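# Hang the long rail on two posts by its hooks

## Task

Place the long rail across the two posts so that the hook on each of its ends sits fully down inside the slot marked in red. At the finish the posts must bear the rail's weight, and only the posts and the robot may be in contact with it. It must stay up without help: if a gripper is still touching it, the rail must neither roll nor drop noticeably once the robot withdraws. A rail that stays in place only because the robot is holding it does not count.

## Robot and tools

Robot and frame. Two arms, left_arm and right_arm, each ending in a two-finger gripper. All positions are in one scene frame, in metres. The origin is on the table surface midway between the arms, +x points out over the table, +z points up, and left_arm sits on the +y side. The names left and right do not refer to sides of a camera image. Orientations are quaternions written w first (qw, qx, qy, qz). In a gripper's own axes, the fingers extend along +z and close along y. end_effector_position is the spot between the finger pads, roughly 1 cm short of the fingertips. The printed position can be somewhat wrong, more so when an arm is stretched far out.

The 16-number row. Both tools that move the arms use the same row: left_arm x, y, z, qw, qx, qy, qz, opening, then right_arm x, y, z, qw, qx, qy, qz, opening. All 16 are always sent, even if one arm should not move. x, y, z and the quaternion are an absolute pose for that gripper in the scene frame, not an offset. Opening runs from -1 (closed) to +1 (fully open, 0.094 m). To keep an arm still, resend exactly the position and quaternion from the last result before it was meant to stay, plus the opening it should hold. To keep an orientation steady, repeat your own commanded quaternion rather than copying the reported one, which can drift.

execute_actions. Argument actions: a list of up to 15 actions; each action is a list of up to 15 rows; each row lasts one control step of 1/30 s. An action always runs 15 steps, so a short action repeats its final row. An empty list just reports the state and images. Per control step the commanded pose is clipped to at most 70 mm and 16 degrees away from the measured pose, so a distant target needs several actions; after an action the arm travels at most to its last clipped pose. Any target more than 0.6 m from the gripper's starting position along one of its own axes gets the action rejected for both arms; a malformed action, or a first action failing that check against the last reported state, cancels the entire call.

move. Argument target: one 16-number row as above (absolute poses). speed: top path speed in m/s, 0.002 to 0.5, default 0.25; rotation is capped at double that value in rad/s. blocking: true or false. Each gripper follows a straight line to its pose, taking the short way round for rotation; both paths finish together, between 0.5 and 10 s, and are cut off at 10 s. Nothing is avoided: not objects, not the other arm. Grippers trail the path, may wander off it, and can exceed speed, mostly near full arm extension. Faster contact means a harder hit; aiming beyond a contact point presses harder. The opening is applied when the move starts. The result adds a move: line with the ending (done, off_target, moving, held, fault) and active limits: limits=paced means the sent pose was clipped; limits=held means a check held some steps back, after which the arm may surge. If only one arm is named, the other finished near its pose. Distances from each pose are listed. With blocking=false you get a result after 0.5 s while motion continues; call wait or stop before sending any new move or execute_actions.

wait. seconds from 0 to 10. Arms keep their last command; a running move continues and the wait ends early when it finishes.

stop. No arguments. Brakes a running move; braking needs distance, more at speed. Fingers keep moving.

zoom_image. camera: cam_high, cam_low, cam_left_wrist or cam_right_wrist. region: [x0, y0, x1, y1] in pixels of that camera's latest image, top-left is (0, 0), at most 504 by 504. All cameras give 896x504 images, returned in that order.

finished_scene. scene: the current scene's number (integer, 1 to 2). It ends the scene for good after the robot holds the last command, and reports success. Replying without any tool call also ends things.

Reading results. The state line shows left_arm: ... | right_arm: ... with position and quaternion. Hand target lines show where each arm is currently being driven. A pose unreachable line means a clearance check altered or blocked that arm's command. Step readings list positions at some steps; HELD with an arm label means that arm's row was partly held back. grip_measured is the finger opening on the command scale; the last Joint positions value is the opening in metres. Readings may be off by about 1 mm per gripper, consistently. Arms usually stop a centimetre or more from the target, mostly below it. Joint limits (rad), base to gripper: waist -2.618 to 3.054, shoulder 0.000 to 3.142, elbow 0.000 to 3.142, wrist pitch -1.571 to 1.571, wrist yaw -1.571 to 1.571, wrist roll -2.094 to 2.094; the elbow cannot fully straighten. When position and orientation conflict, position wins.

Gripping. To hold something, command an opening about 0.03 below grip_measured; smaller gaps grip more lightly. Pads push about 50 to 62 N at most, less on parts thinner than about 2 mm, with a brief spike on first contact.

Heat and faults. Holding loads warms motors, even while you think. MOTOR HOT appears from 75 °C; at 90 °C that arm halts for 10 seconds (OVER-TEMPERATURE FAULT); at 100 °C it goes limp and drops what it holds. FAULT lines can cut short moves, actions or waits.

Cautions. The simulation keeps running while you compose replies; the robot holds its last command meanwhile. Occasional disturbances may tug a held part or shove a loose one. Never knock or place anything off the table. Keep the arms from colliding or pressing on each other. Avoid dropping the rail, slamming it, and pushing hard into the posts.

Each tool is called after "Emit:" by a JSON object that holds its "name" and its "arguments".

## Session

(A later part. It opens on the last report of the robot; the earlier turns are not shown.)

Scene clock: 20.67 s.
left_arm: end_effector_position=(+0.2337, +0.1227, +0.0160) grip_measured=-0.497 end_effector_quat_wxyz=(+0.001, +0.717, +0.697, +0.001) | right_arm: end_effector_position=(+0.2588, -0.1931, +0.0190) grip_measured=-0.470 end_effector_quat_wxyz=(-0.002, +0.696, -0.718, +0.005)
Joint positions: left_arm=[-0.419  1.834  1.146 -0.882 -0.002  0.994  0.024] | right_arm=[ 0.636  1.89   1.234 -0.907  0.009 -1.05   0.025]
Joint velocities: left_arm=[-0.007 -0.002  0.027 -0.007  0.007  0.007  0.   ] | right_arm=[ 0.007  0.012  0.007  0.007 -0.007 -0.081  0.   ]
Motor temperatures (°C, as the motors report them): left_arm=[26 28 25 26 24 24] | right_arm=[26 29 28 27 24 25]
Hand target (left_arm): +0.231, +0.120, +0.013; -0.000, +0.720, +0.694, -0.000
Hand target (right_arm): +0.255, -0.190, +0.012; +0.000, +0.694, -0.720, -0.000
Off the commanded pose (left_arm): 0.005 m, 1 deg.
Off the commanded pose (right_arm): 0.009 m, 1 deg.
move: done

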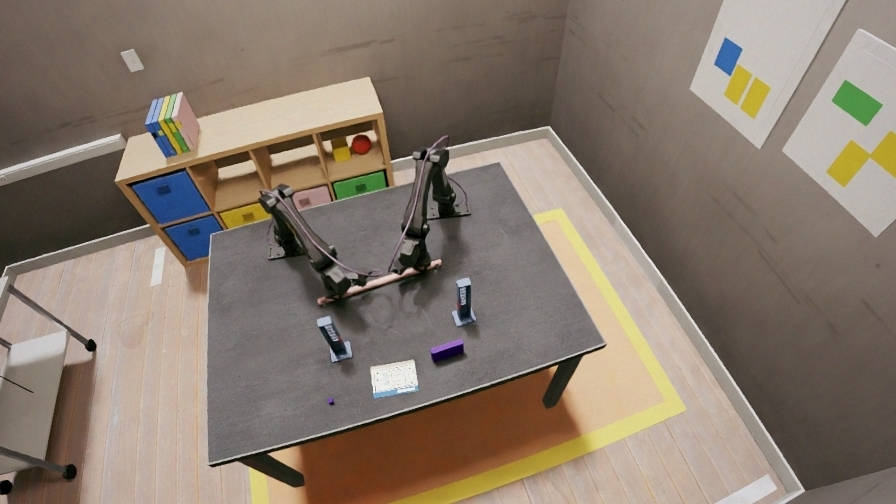

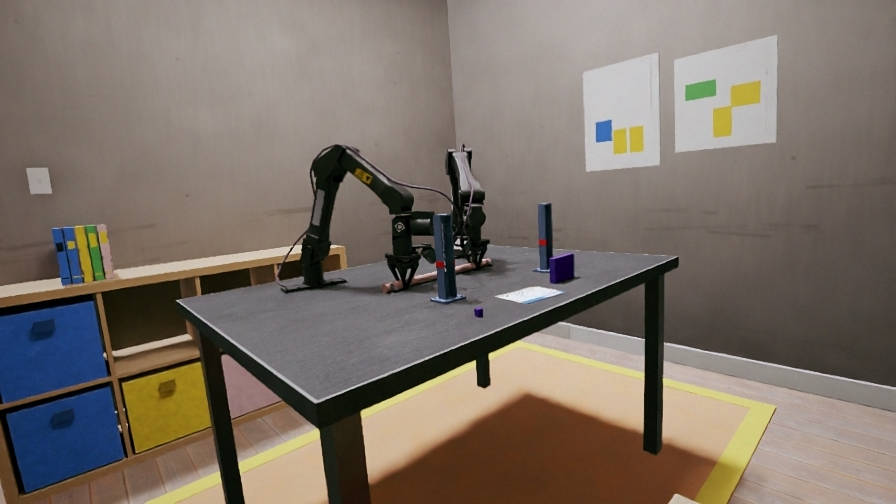

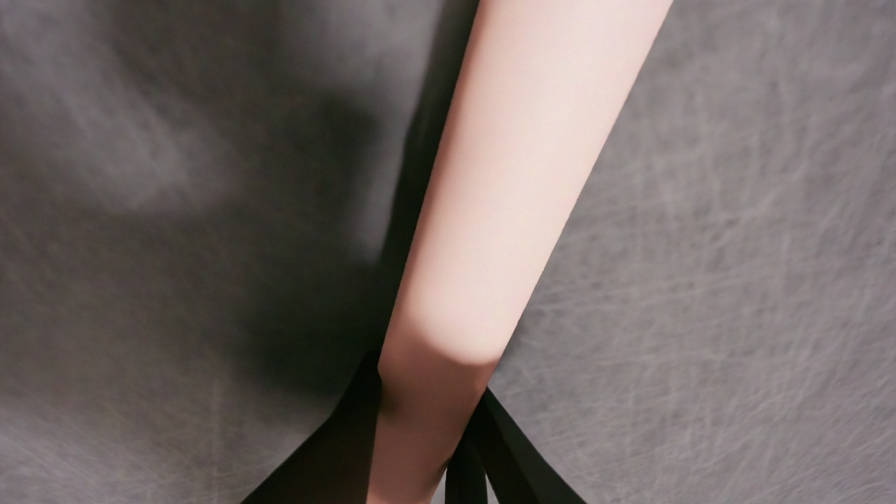

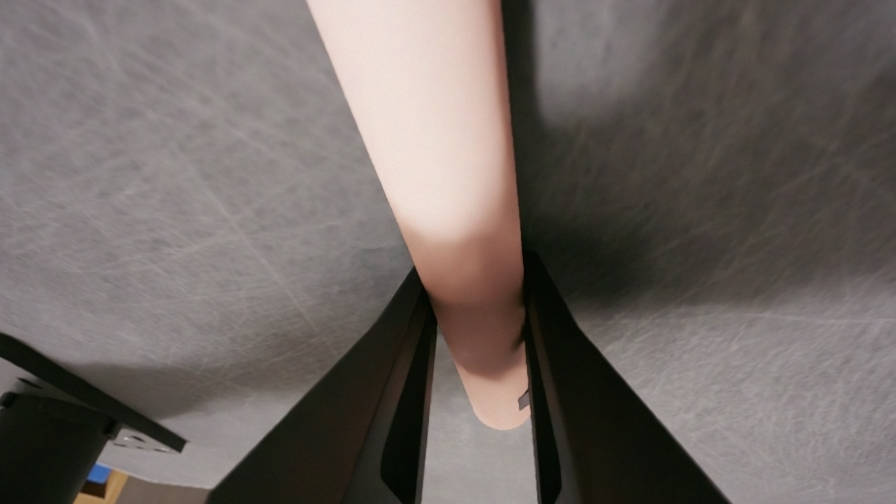

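Emit:
{"name": "move", "arguments": {"target": [0.24,0.122,0.06,0,0.72,0.694,0,-0.54,0.258,-0.19,0.06,0,-0.694,0.72,0,-0.52], "speed": 0.1}}

Emit:
{"name": "move", "arguments": {"target": [0.38,0.15,0.1,0.183,0.683,0.683,0.183,-0.54,0.38,-0.163,0.1,0.183,-0.683,0.683,-0.183,-0.52], "speed": 0.12}}

Emit:
{"name": "zoom_image", "arguments": {"camera": "cam_low", "region": [380, 200, 580, 310]}}

Emit:
{"name": "zoom_image", "arguments": {"camera": "cam_high", "region": [300, 250, 500, 370]}}

Scene clock: 21.90 s.
left_arm: end_effector_position=(+0.2334, +0.1224, +0.0419) grip_measured=-0.497 end_effector_quat_wxyz=(-0.017, +0.720, +0.694, -0.004) | right_arm: end_effector_position=(+0.2542, -0.1945, +0.0445) grip_measured=-0.470 end_effector_quat_wxyz=(+0.014, +0.696, -0.718, -0.002)
Joint positions: left_arm=[-0.419  1.828  1.249 -1.027  0.     1.002  0.024] | right_arm=[ 0.636  1.869  1.314 -1.044  0.004 -1.048  0.025]
Joint velocities: left_arm=[ 0.012 -0.027  0.002  0.007  0.051 -0.037  0.001] | right_arm=[-0.012 -0.002 -0.002 -0.007 -0.022 -0.022  0.001]
Motor temperatures (°C, as the motors report them): left_arm=[26 28 25 26 24 24] | right_arm=[26 29 28 27 24 25]
Hand target (left_arm): +0.239, +0.122, +0.060; +0.000, +0.720, +0.694, +0.000
Hand target (right_arm): +0.257, -0.191, +0.060; -0.000, +0.694, -0.720, -0.000
Off the commanded pose (left_arm): 0.019 m, 2 deg.
Off the commanded pose (right_arm): 0.017 m, 2 deg.
move: off_target (left_arm, right_arm)

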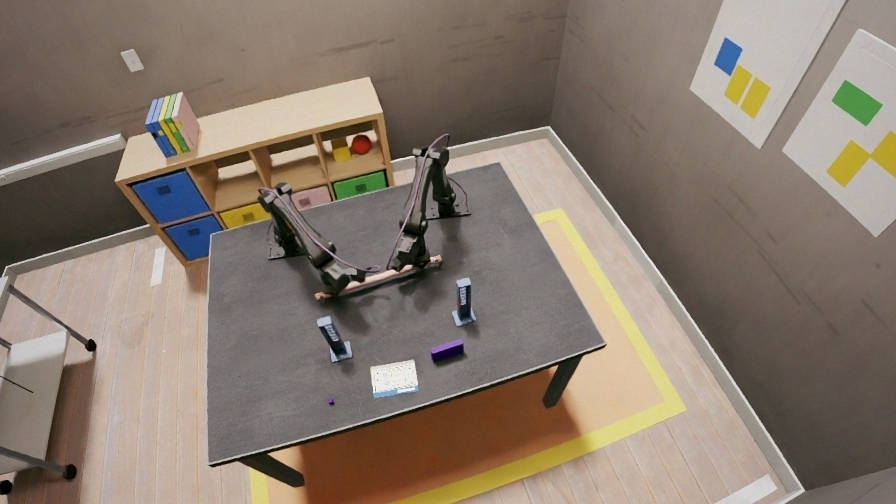

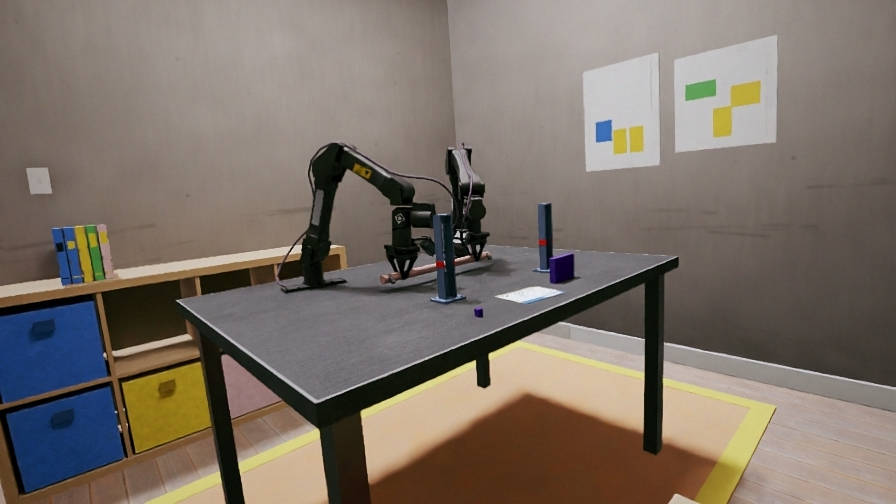

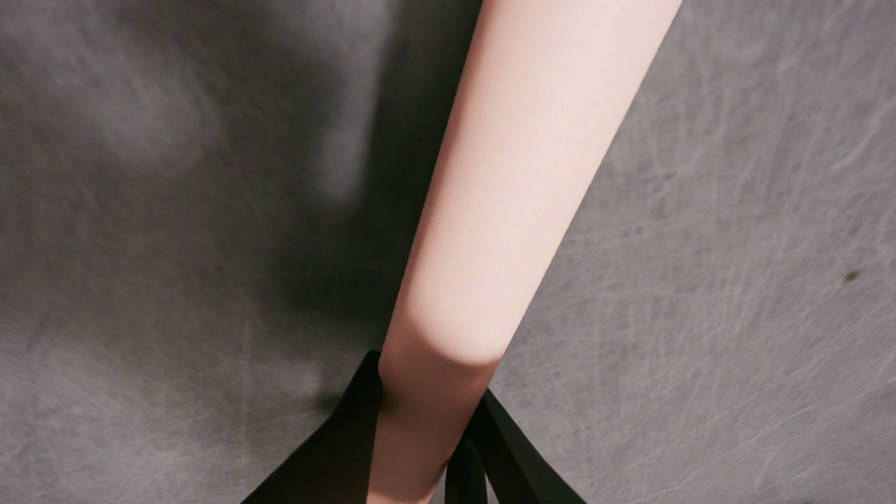

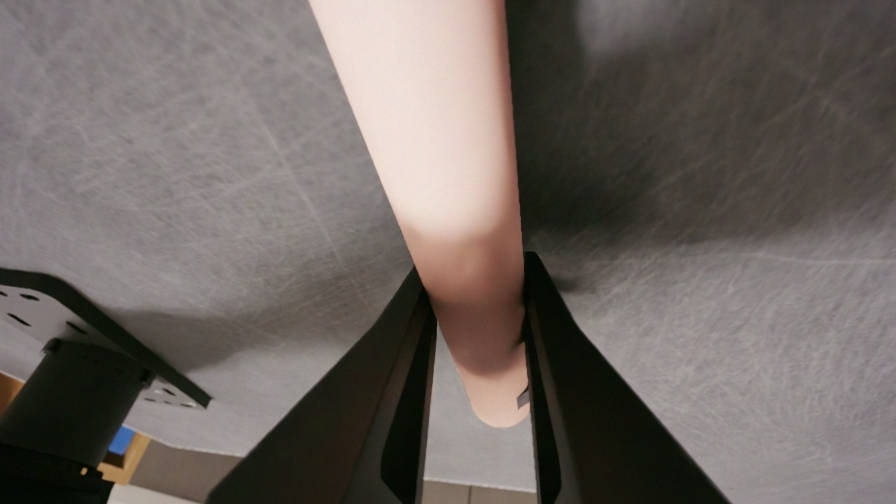

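Scene clock: 24.67 s.
left_arm: end_effector_position=(+0.3571, +0.1480, +0.0714) grip_measured=-0.497 end_effector_quat_wxyz=(+0.143, +0.705, +0.678, +0.153) | right_arm: end_effector_position=(+0.3679, -0.1695, +0.0899) grip_measured=-0.476 end_effector_quat_wxyz=(-0.166, +0.677, -0.699, +0.162)
Joint positions: left_arm=[-0.278  1.805  1.258 -0.645 -0.19   1.183  0.024] | right_arm=[ 0.652  1.869  1.398 -0.683  0.223 -1.079  0.025]
Joint velocities: left_arm=[ 0.002 -0.017 -0.002 -0.022 -0.037 -0.051 -0.   ] | right_arm=[ 0.017 -0.002 -0.007  0.022 -0.007 -0.022  0.001]
Motor temperatures (°C, as the motors report them): left_arm=[26 29 26 26 24 24] | right_arm=[26 30 28 27 24 25]
Hand target (left_arm): +0.378, +0.152, +0.102; +0.181, +0.685, +0.680, +0.188
Hand target (right_arm): +0.377, -0.163, +0.105; -0.184, +0.683, -0.683, +0.181
Off the commanded pose (left_arm): 0.037 m, 6 deg.
Off the commanded pose (right_arm): 0.017 m, 4 deg.
move: off_target (left_arm, right_arm)

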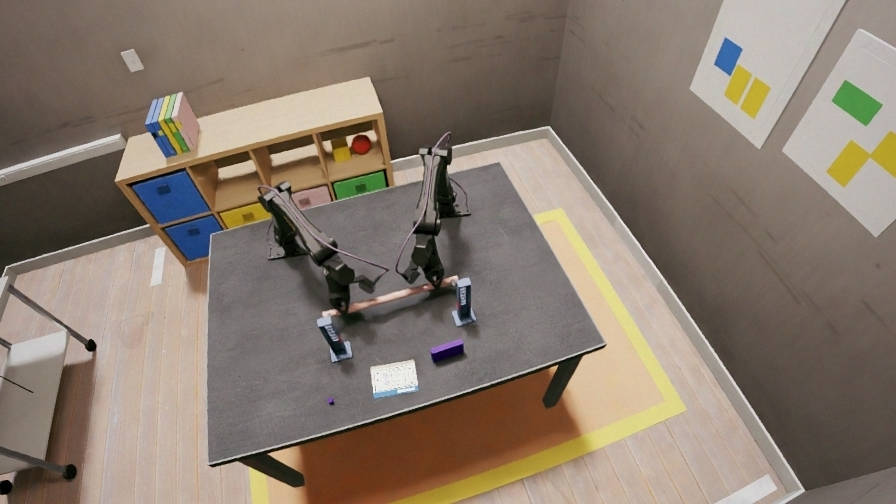

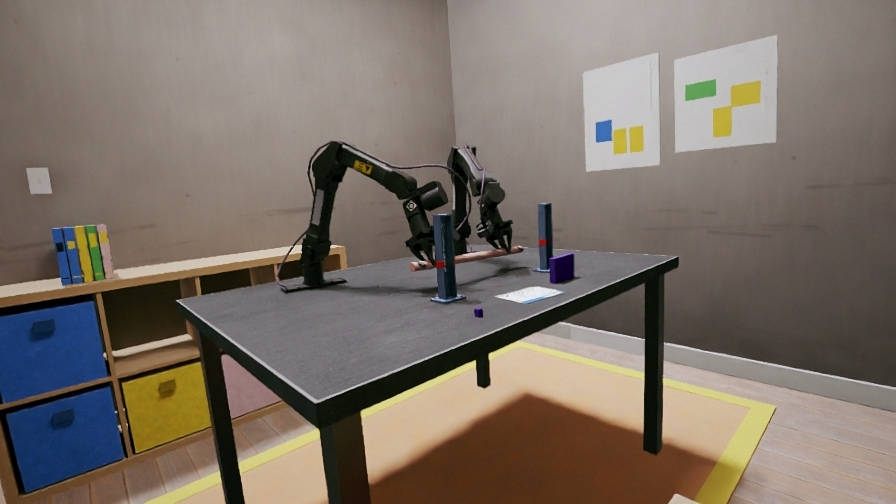

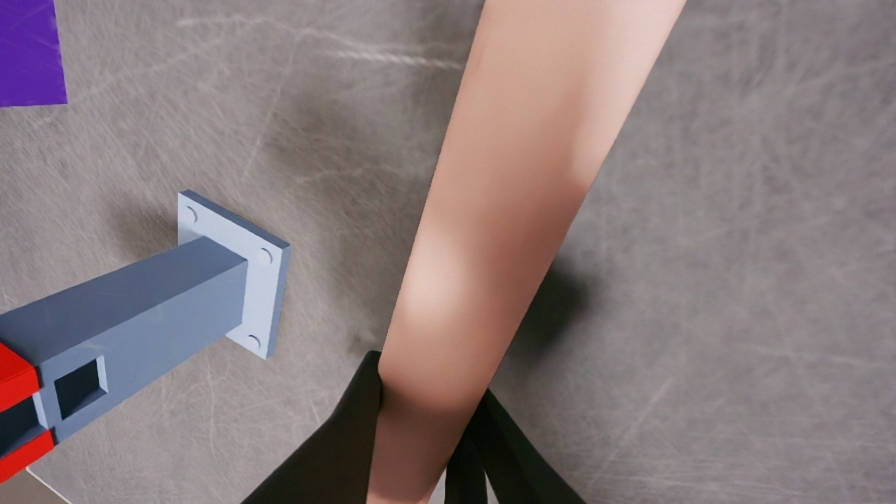

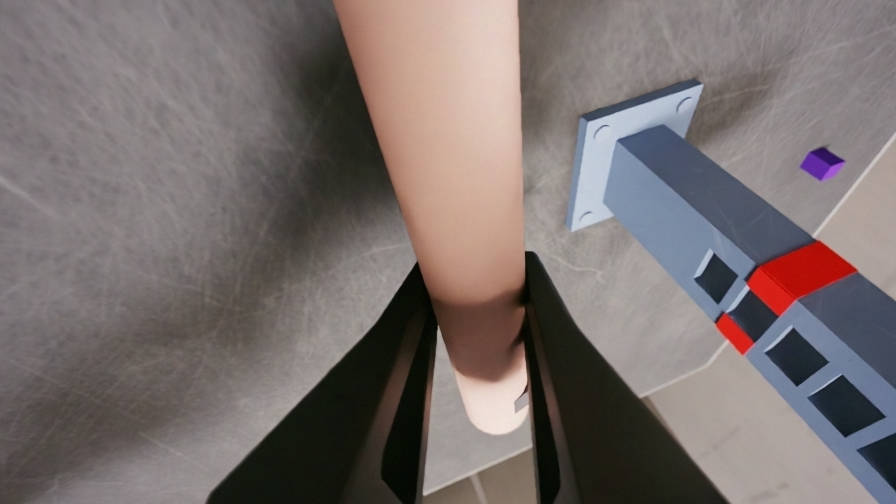

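Region (380, 200, 580, 310) of cam_low's 896x504 image, scaled by 2.520, with more detail than that image has; it fills the top 277 rows of this view, and the rest is white.

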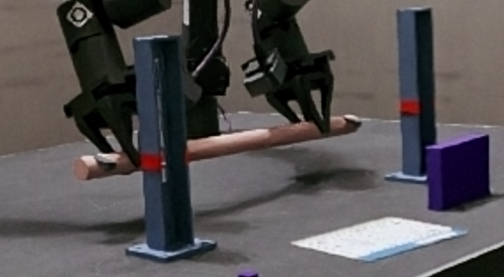

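Region (300, 250, 500, 370) of cam_high's 896x504 image, scaled by 2.520, with more detail than that image has; it fills the top 302 rows of this view, and the rest is white.

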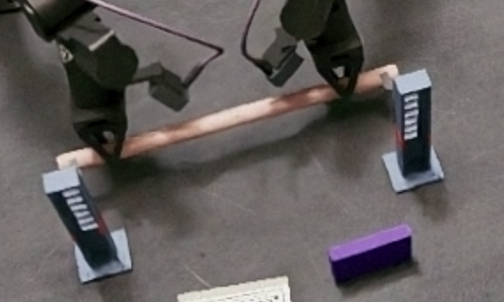

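Emit:
{"name": "move", "arguments": {"target": [0.435,0.155,0.118,0.242,0.664,0.664,0.242,-0.54,0.425,-0.158,0.104,0.242,-0.664,0.664,-0.242,-0.52], "speed": 0.06}}

Emit:
{"name": "zoom_image", "arguments": {"camera": "cam_low", "region": [400, 200, 580, 310]}}

Emit:
{"name": "zoom_image", "arguments": {"camera": "cam_high", "region": [300, 250, 500, 370]}}

Scene clock: 27.70 s.
left_arm: end_effector_position=(+0.4069, +0.1581, +0.0910) grip_measured=-0.497 end_effector_quat_wxyz=(+0.195, +0.693, +0.659, +0.217) | right_arm: end_effector_position=(+0.4158, -0.1592, +0.0967) grip_measured=-0.481 end_effector_quat_wxyz=(-0.235, +0.657, -0.680, +0.224)
Joint positions: left_arm=[-0.229  1.831  1.29  -0.484 -0.241  1.275  0.024] | right_arm=[ 0.65   1.923  1.398 -0.446  0.298 -1.126  0.024]
Joint velocities: left_arm=[-0.017 -0.012 -0.012  0.037 -0.022 -0.007 -0.001] | right_arm=[-0.017 -0.022 -0.012 -0.051  0.037 -0.037  0.   ]
Motor temperatures (°C, as the motors report them): left_arm=[26 29 26 26 24 24] | right_arm=[26 30 28 27 24 25]
Hand target (left_arm): +0.432, +0.157, +0.121; +0.241, +0.665, +0.663, +0.245
Hand target (right_arm): +0.424, -0.158, +0.106; -0.242, +0.664, -0.664, +0.242
Off the commanded pose (left_arm): 0.039 m, 7 deg.
Off the commanded pose (right_arm): 0.012 m, 3 deg.
move: off_target (left_arm, right_arm)

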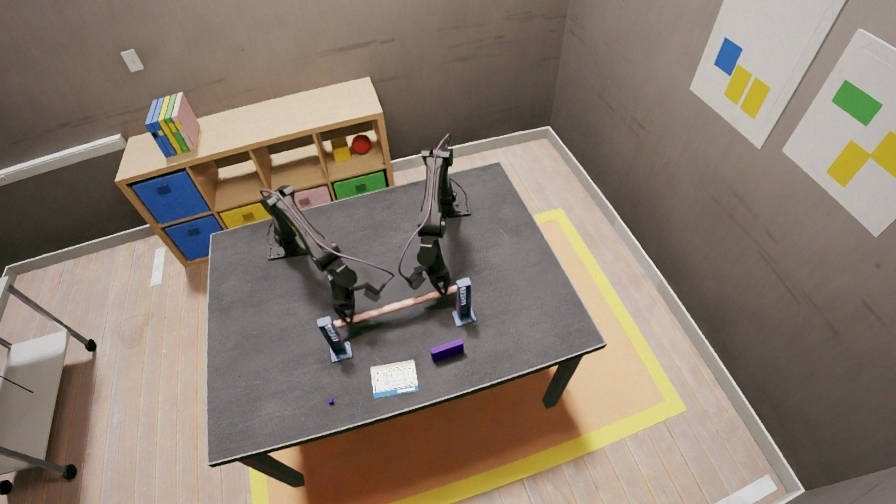

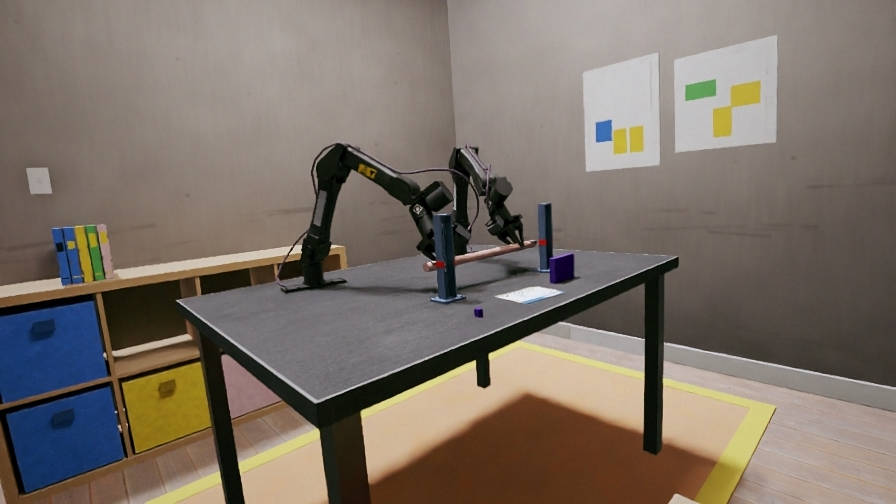

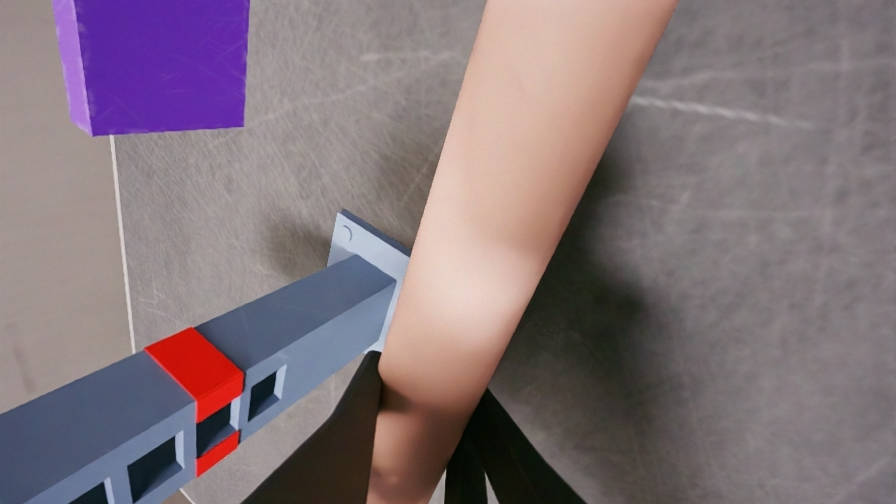

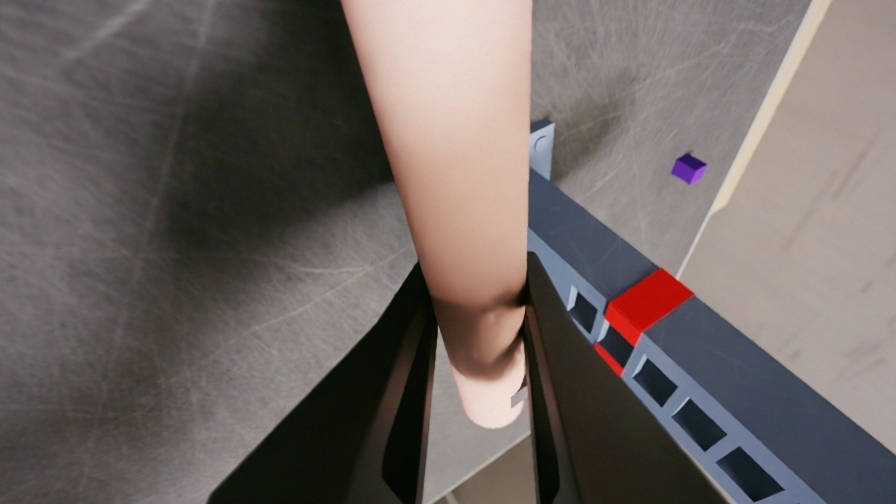

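Region (400, 200, 580, 310) of cam_low's 896x504 image, scaled by 2.800, with more detail than that image has.

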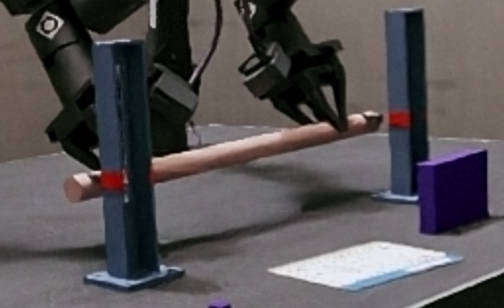

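Region (300, 250, 500, 370) of cam_high's 896x504 image, scaled by 2.520, with more detail than that image has; it fills the top 302 rows of this view, and the rest is white.

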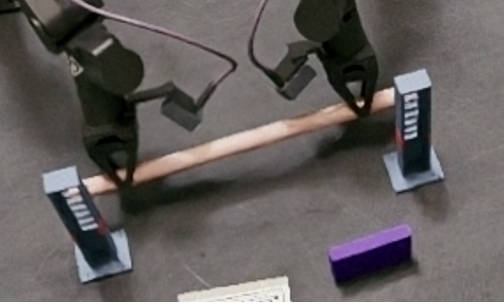

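Emit:
{"name": "move", "arguments": {"target": [0.445,0.155,0.131,0.26,0.657,0.657,0.26,-0.54,0.427,-0.158,0.112,0.25,-0.661,0.661,-0.25,-0.52], "speed": 0.04}}

Emit:
{"name": "zoom_image", "arguments": {"camera": "cam_low", "region": [505, 220, 565, 260]}}

Emit:
{"name": "zoom_image", "arguments": {"camera": "cam_low", "region": [410, 240, 470, 280]}}

Emit:
{"name": "zoom_image", "arguments": {"camera": "cam_high", "region": [430, 270, 490, 330]}}

Emit:
{"name": "zoom_image", "arguments": {"camera": "cam_high", "region": [305, 305, 365, 365]}}

Scene clock: 30.57 s.
left_arm: end_effector_position=(+0.4130, +0.1578, +0.0952) grip_measured=-0.497 end_effector_quat_wxyz=(+0.203, +0.692, +0.654, +0.229) | right_arm: end_effector_position=(+0.4202, -0.1596, +0.1002) grip_measured=-0.481 end_effector_quat_wxyz=(-0.242, +0.653, -0.679, +0.233)
Joint positions: left_arm=[-0.229  1.831  1.29  -0.455 -0.254  1.288  0.024] | right_arm=[ 0.65   1.923  1.398 -0.425  0.312 -1.127  0.024]
Joint velocities: left_arm=[-0.002 -0.007 -0.022 -0.022 -0.007  0.051 -0.001] | right_arm=[-0.007 -0.007  0.007  0.037 -0.022  0.051  0.   ]
Motor temperatures (°C, as the motors report them): left_arm=[26 30 27 27 24 24] | right_arm=[26 31 29 27 24 25]
Hand target (left_arm): +0.441, +0.157, +0.134; +0.259, +0.658, +0.657, +0.261
Hand target (right_arm): +0.426, -0.158, +0.112; -0.250, +0.661, -0.662, +0.250
Off the commanded pose (left_arm): 0.048 m, 8 deg.
Off the commanded pose (right_arm): 0.014 m, 3 deg.
move: off_target (left_arm, right_arm)

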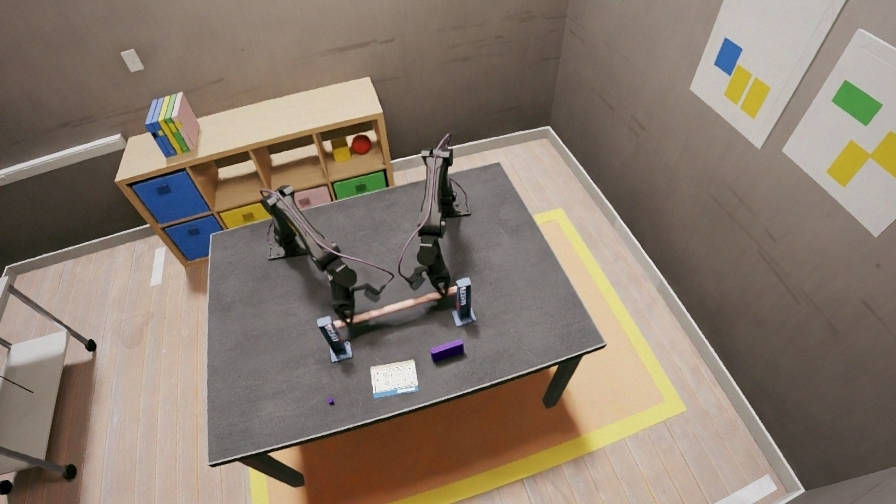

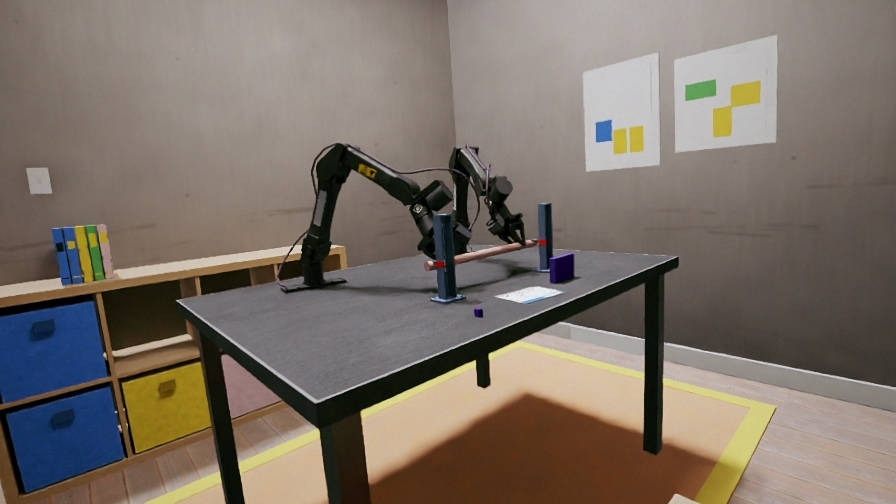

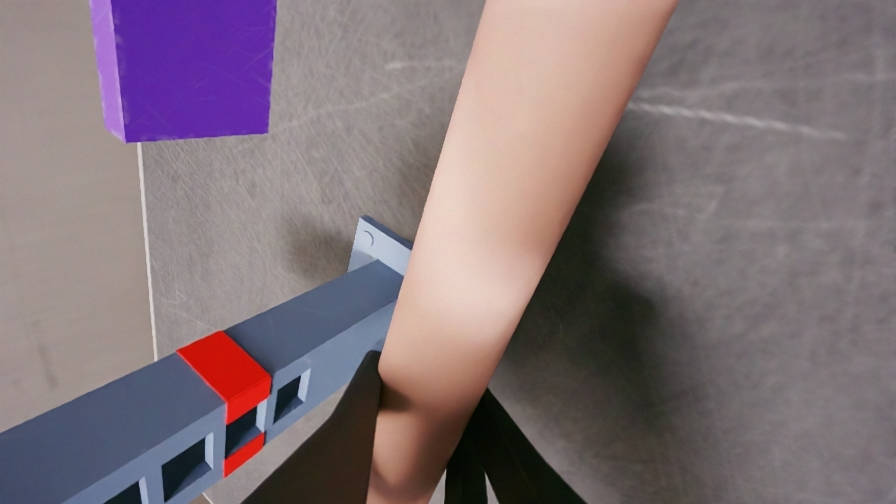

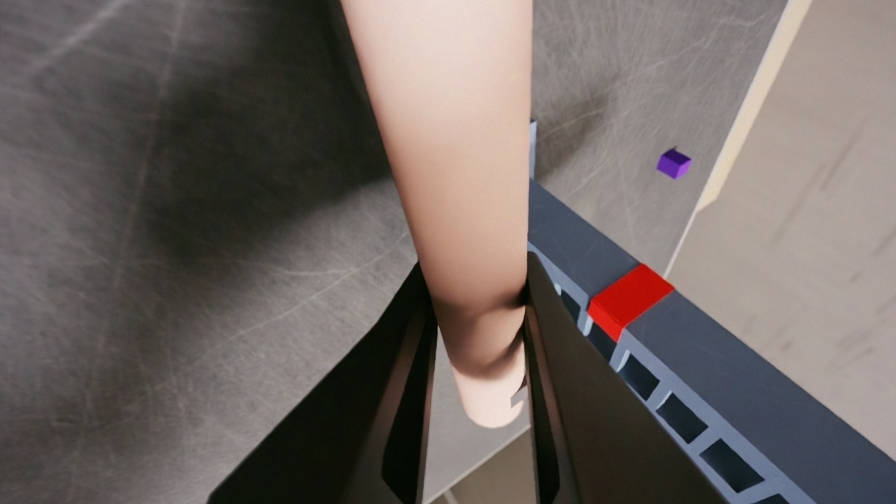

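Region (505, 220, 565, 260) of cam_low's 896x504 image, scaled by 8.400, with more detail than that image has.

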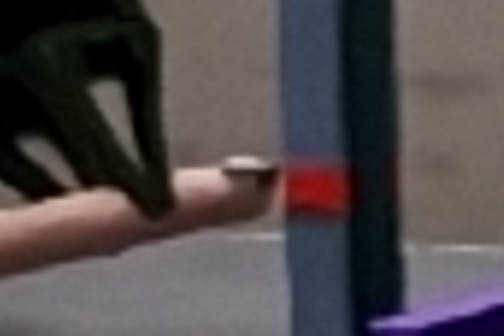

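Region (410, 240, 470, 280) of cam_low's 896x504 image, scaled by 8.400, with more detail than that image has.

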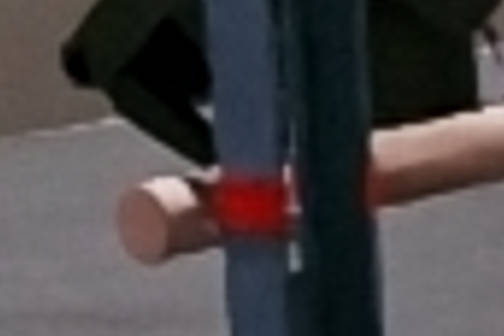

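Region (430, 270, 490, 330) of cam_high's 896x504 image, scaled by 8.400, with more detail than that image has.

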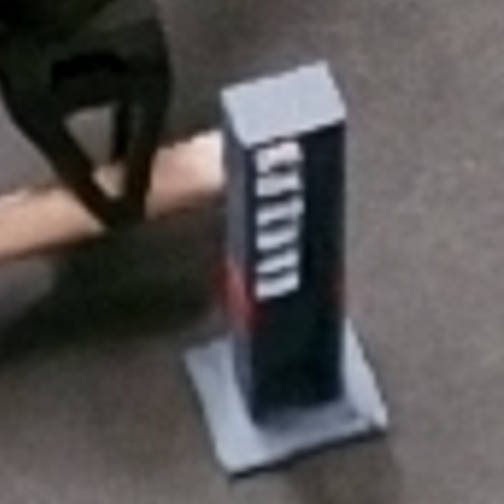

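Region (305, 305, 365, 365) of cam_high's 896x504 image, scaled by 8.400, with more detail than that image has.

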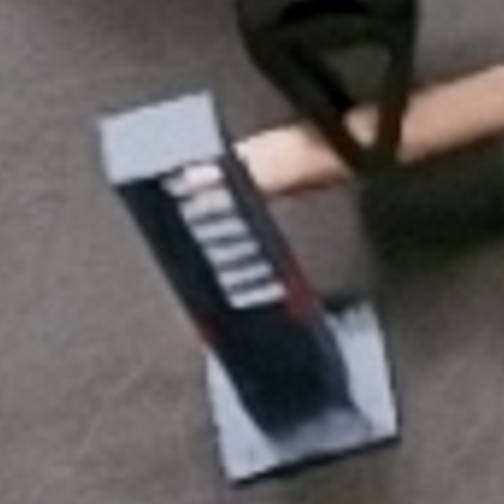

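Emit:
{"name": "move", "arguments": {"target": [0.465,0.155,0.133,0.26,0.657,0.657,0.26,-0.54,0.437,-0.158,0.113,0.25,-0.661,0.661,-0.25,-0.52], "speed": 0.04}}

Emit:
{"name": "zoom_image", "arguments": {"camera": "cam_low", "region": [410, 210, 570, 290]}}

Scene clock: 32.83 s.
left_arm: end_effector_position=(+0.4362, +0.1560, +0.1011) grip_measured=-0.497 end_effector_quat_wxyz=(+0.208, +0.696, +0.646, +0.236) | right_arm: end_effector_position=(+0.4322, -0.1618, +0.1054) grip_measured=-0.482 end_effector_quat_wxyz=(-0.250, +0.644, -0.682, +0.239)
Joint positions: left_arm=[-0.21   1.894  1.385 -0.465 -0.247  1.326  0.024] | right_arm=[ 0.635  1.943  1.432 -0.417  0.315 -1.13   0.024]
Joint velocities: left_arm=[-0.022  0.002 -0.002 -0.007 -0.037  0.022 -0.   ] | right_arm=[-0.012  0.002 -0.002 -0.037 -0.066 -0.037 -0.   ]
Motor temperatures (°C, as the motors report them): left_arm=[26 30 27 27 24 24] | right_arm=[26 31 29 27 24 25]
Hand target (left_arm): +0.461, +0.157, +0.135; +0.260, +0.658, +0.656, +0.261
Hand target (right_arm): +0.437, -0.158, +0.113; -0.251, +0.661, -0.662, +0.251
Off the commanded pose (left_arm): 0.043 m, 8 deg.
Off the commanded pose (right_arm): 0.010 m, 3 deg.
move: off_target (left_arm, right_arm)

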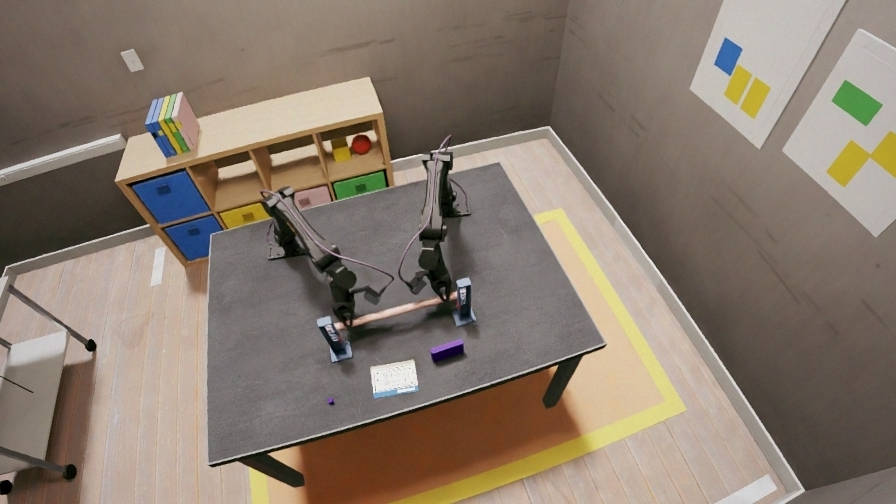

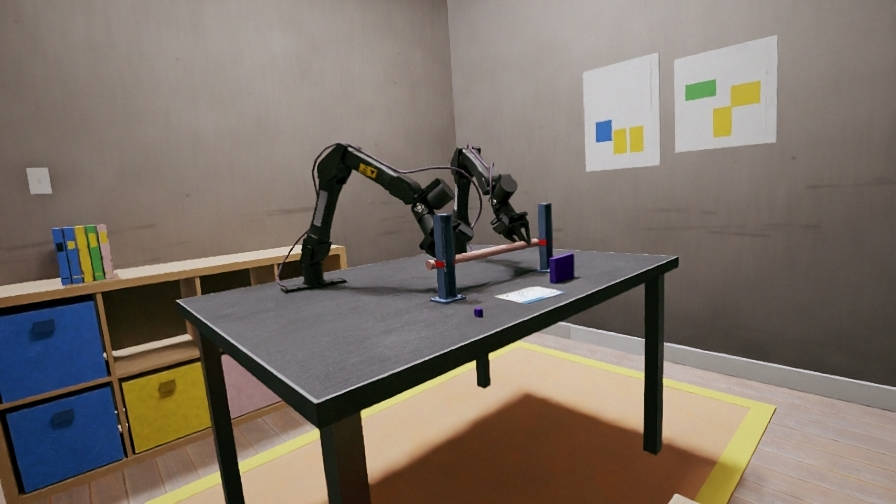

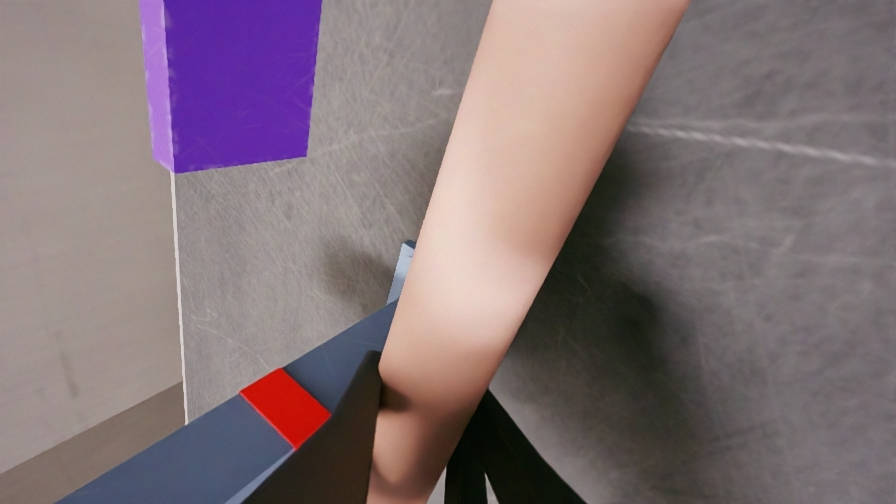

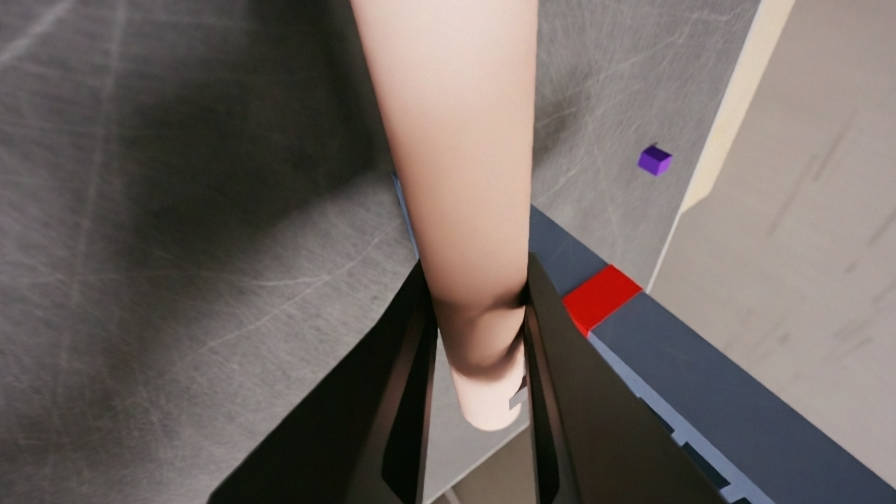

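Region (410, 210, 570, 290) of cam_low's 896x504 image, scaled by 3.150, with more detail than that image has.

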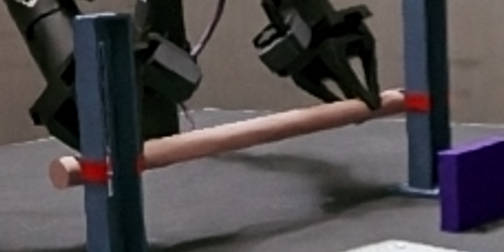

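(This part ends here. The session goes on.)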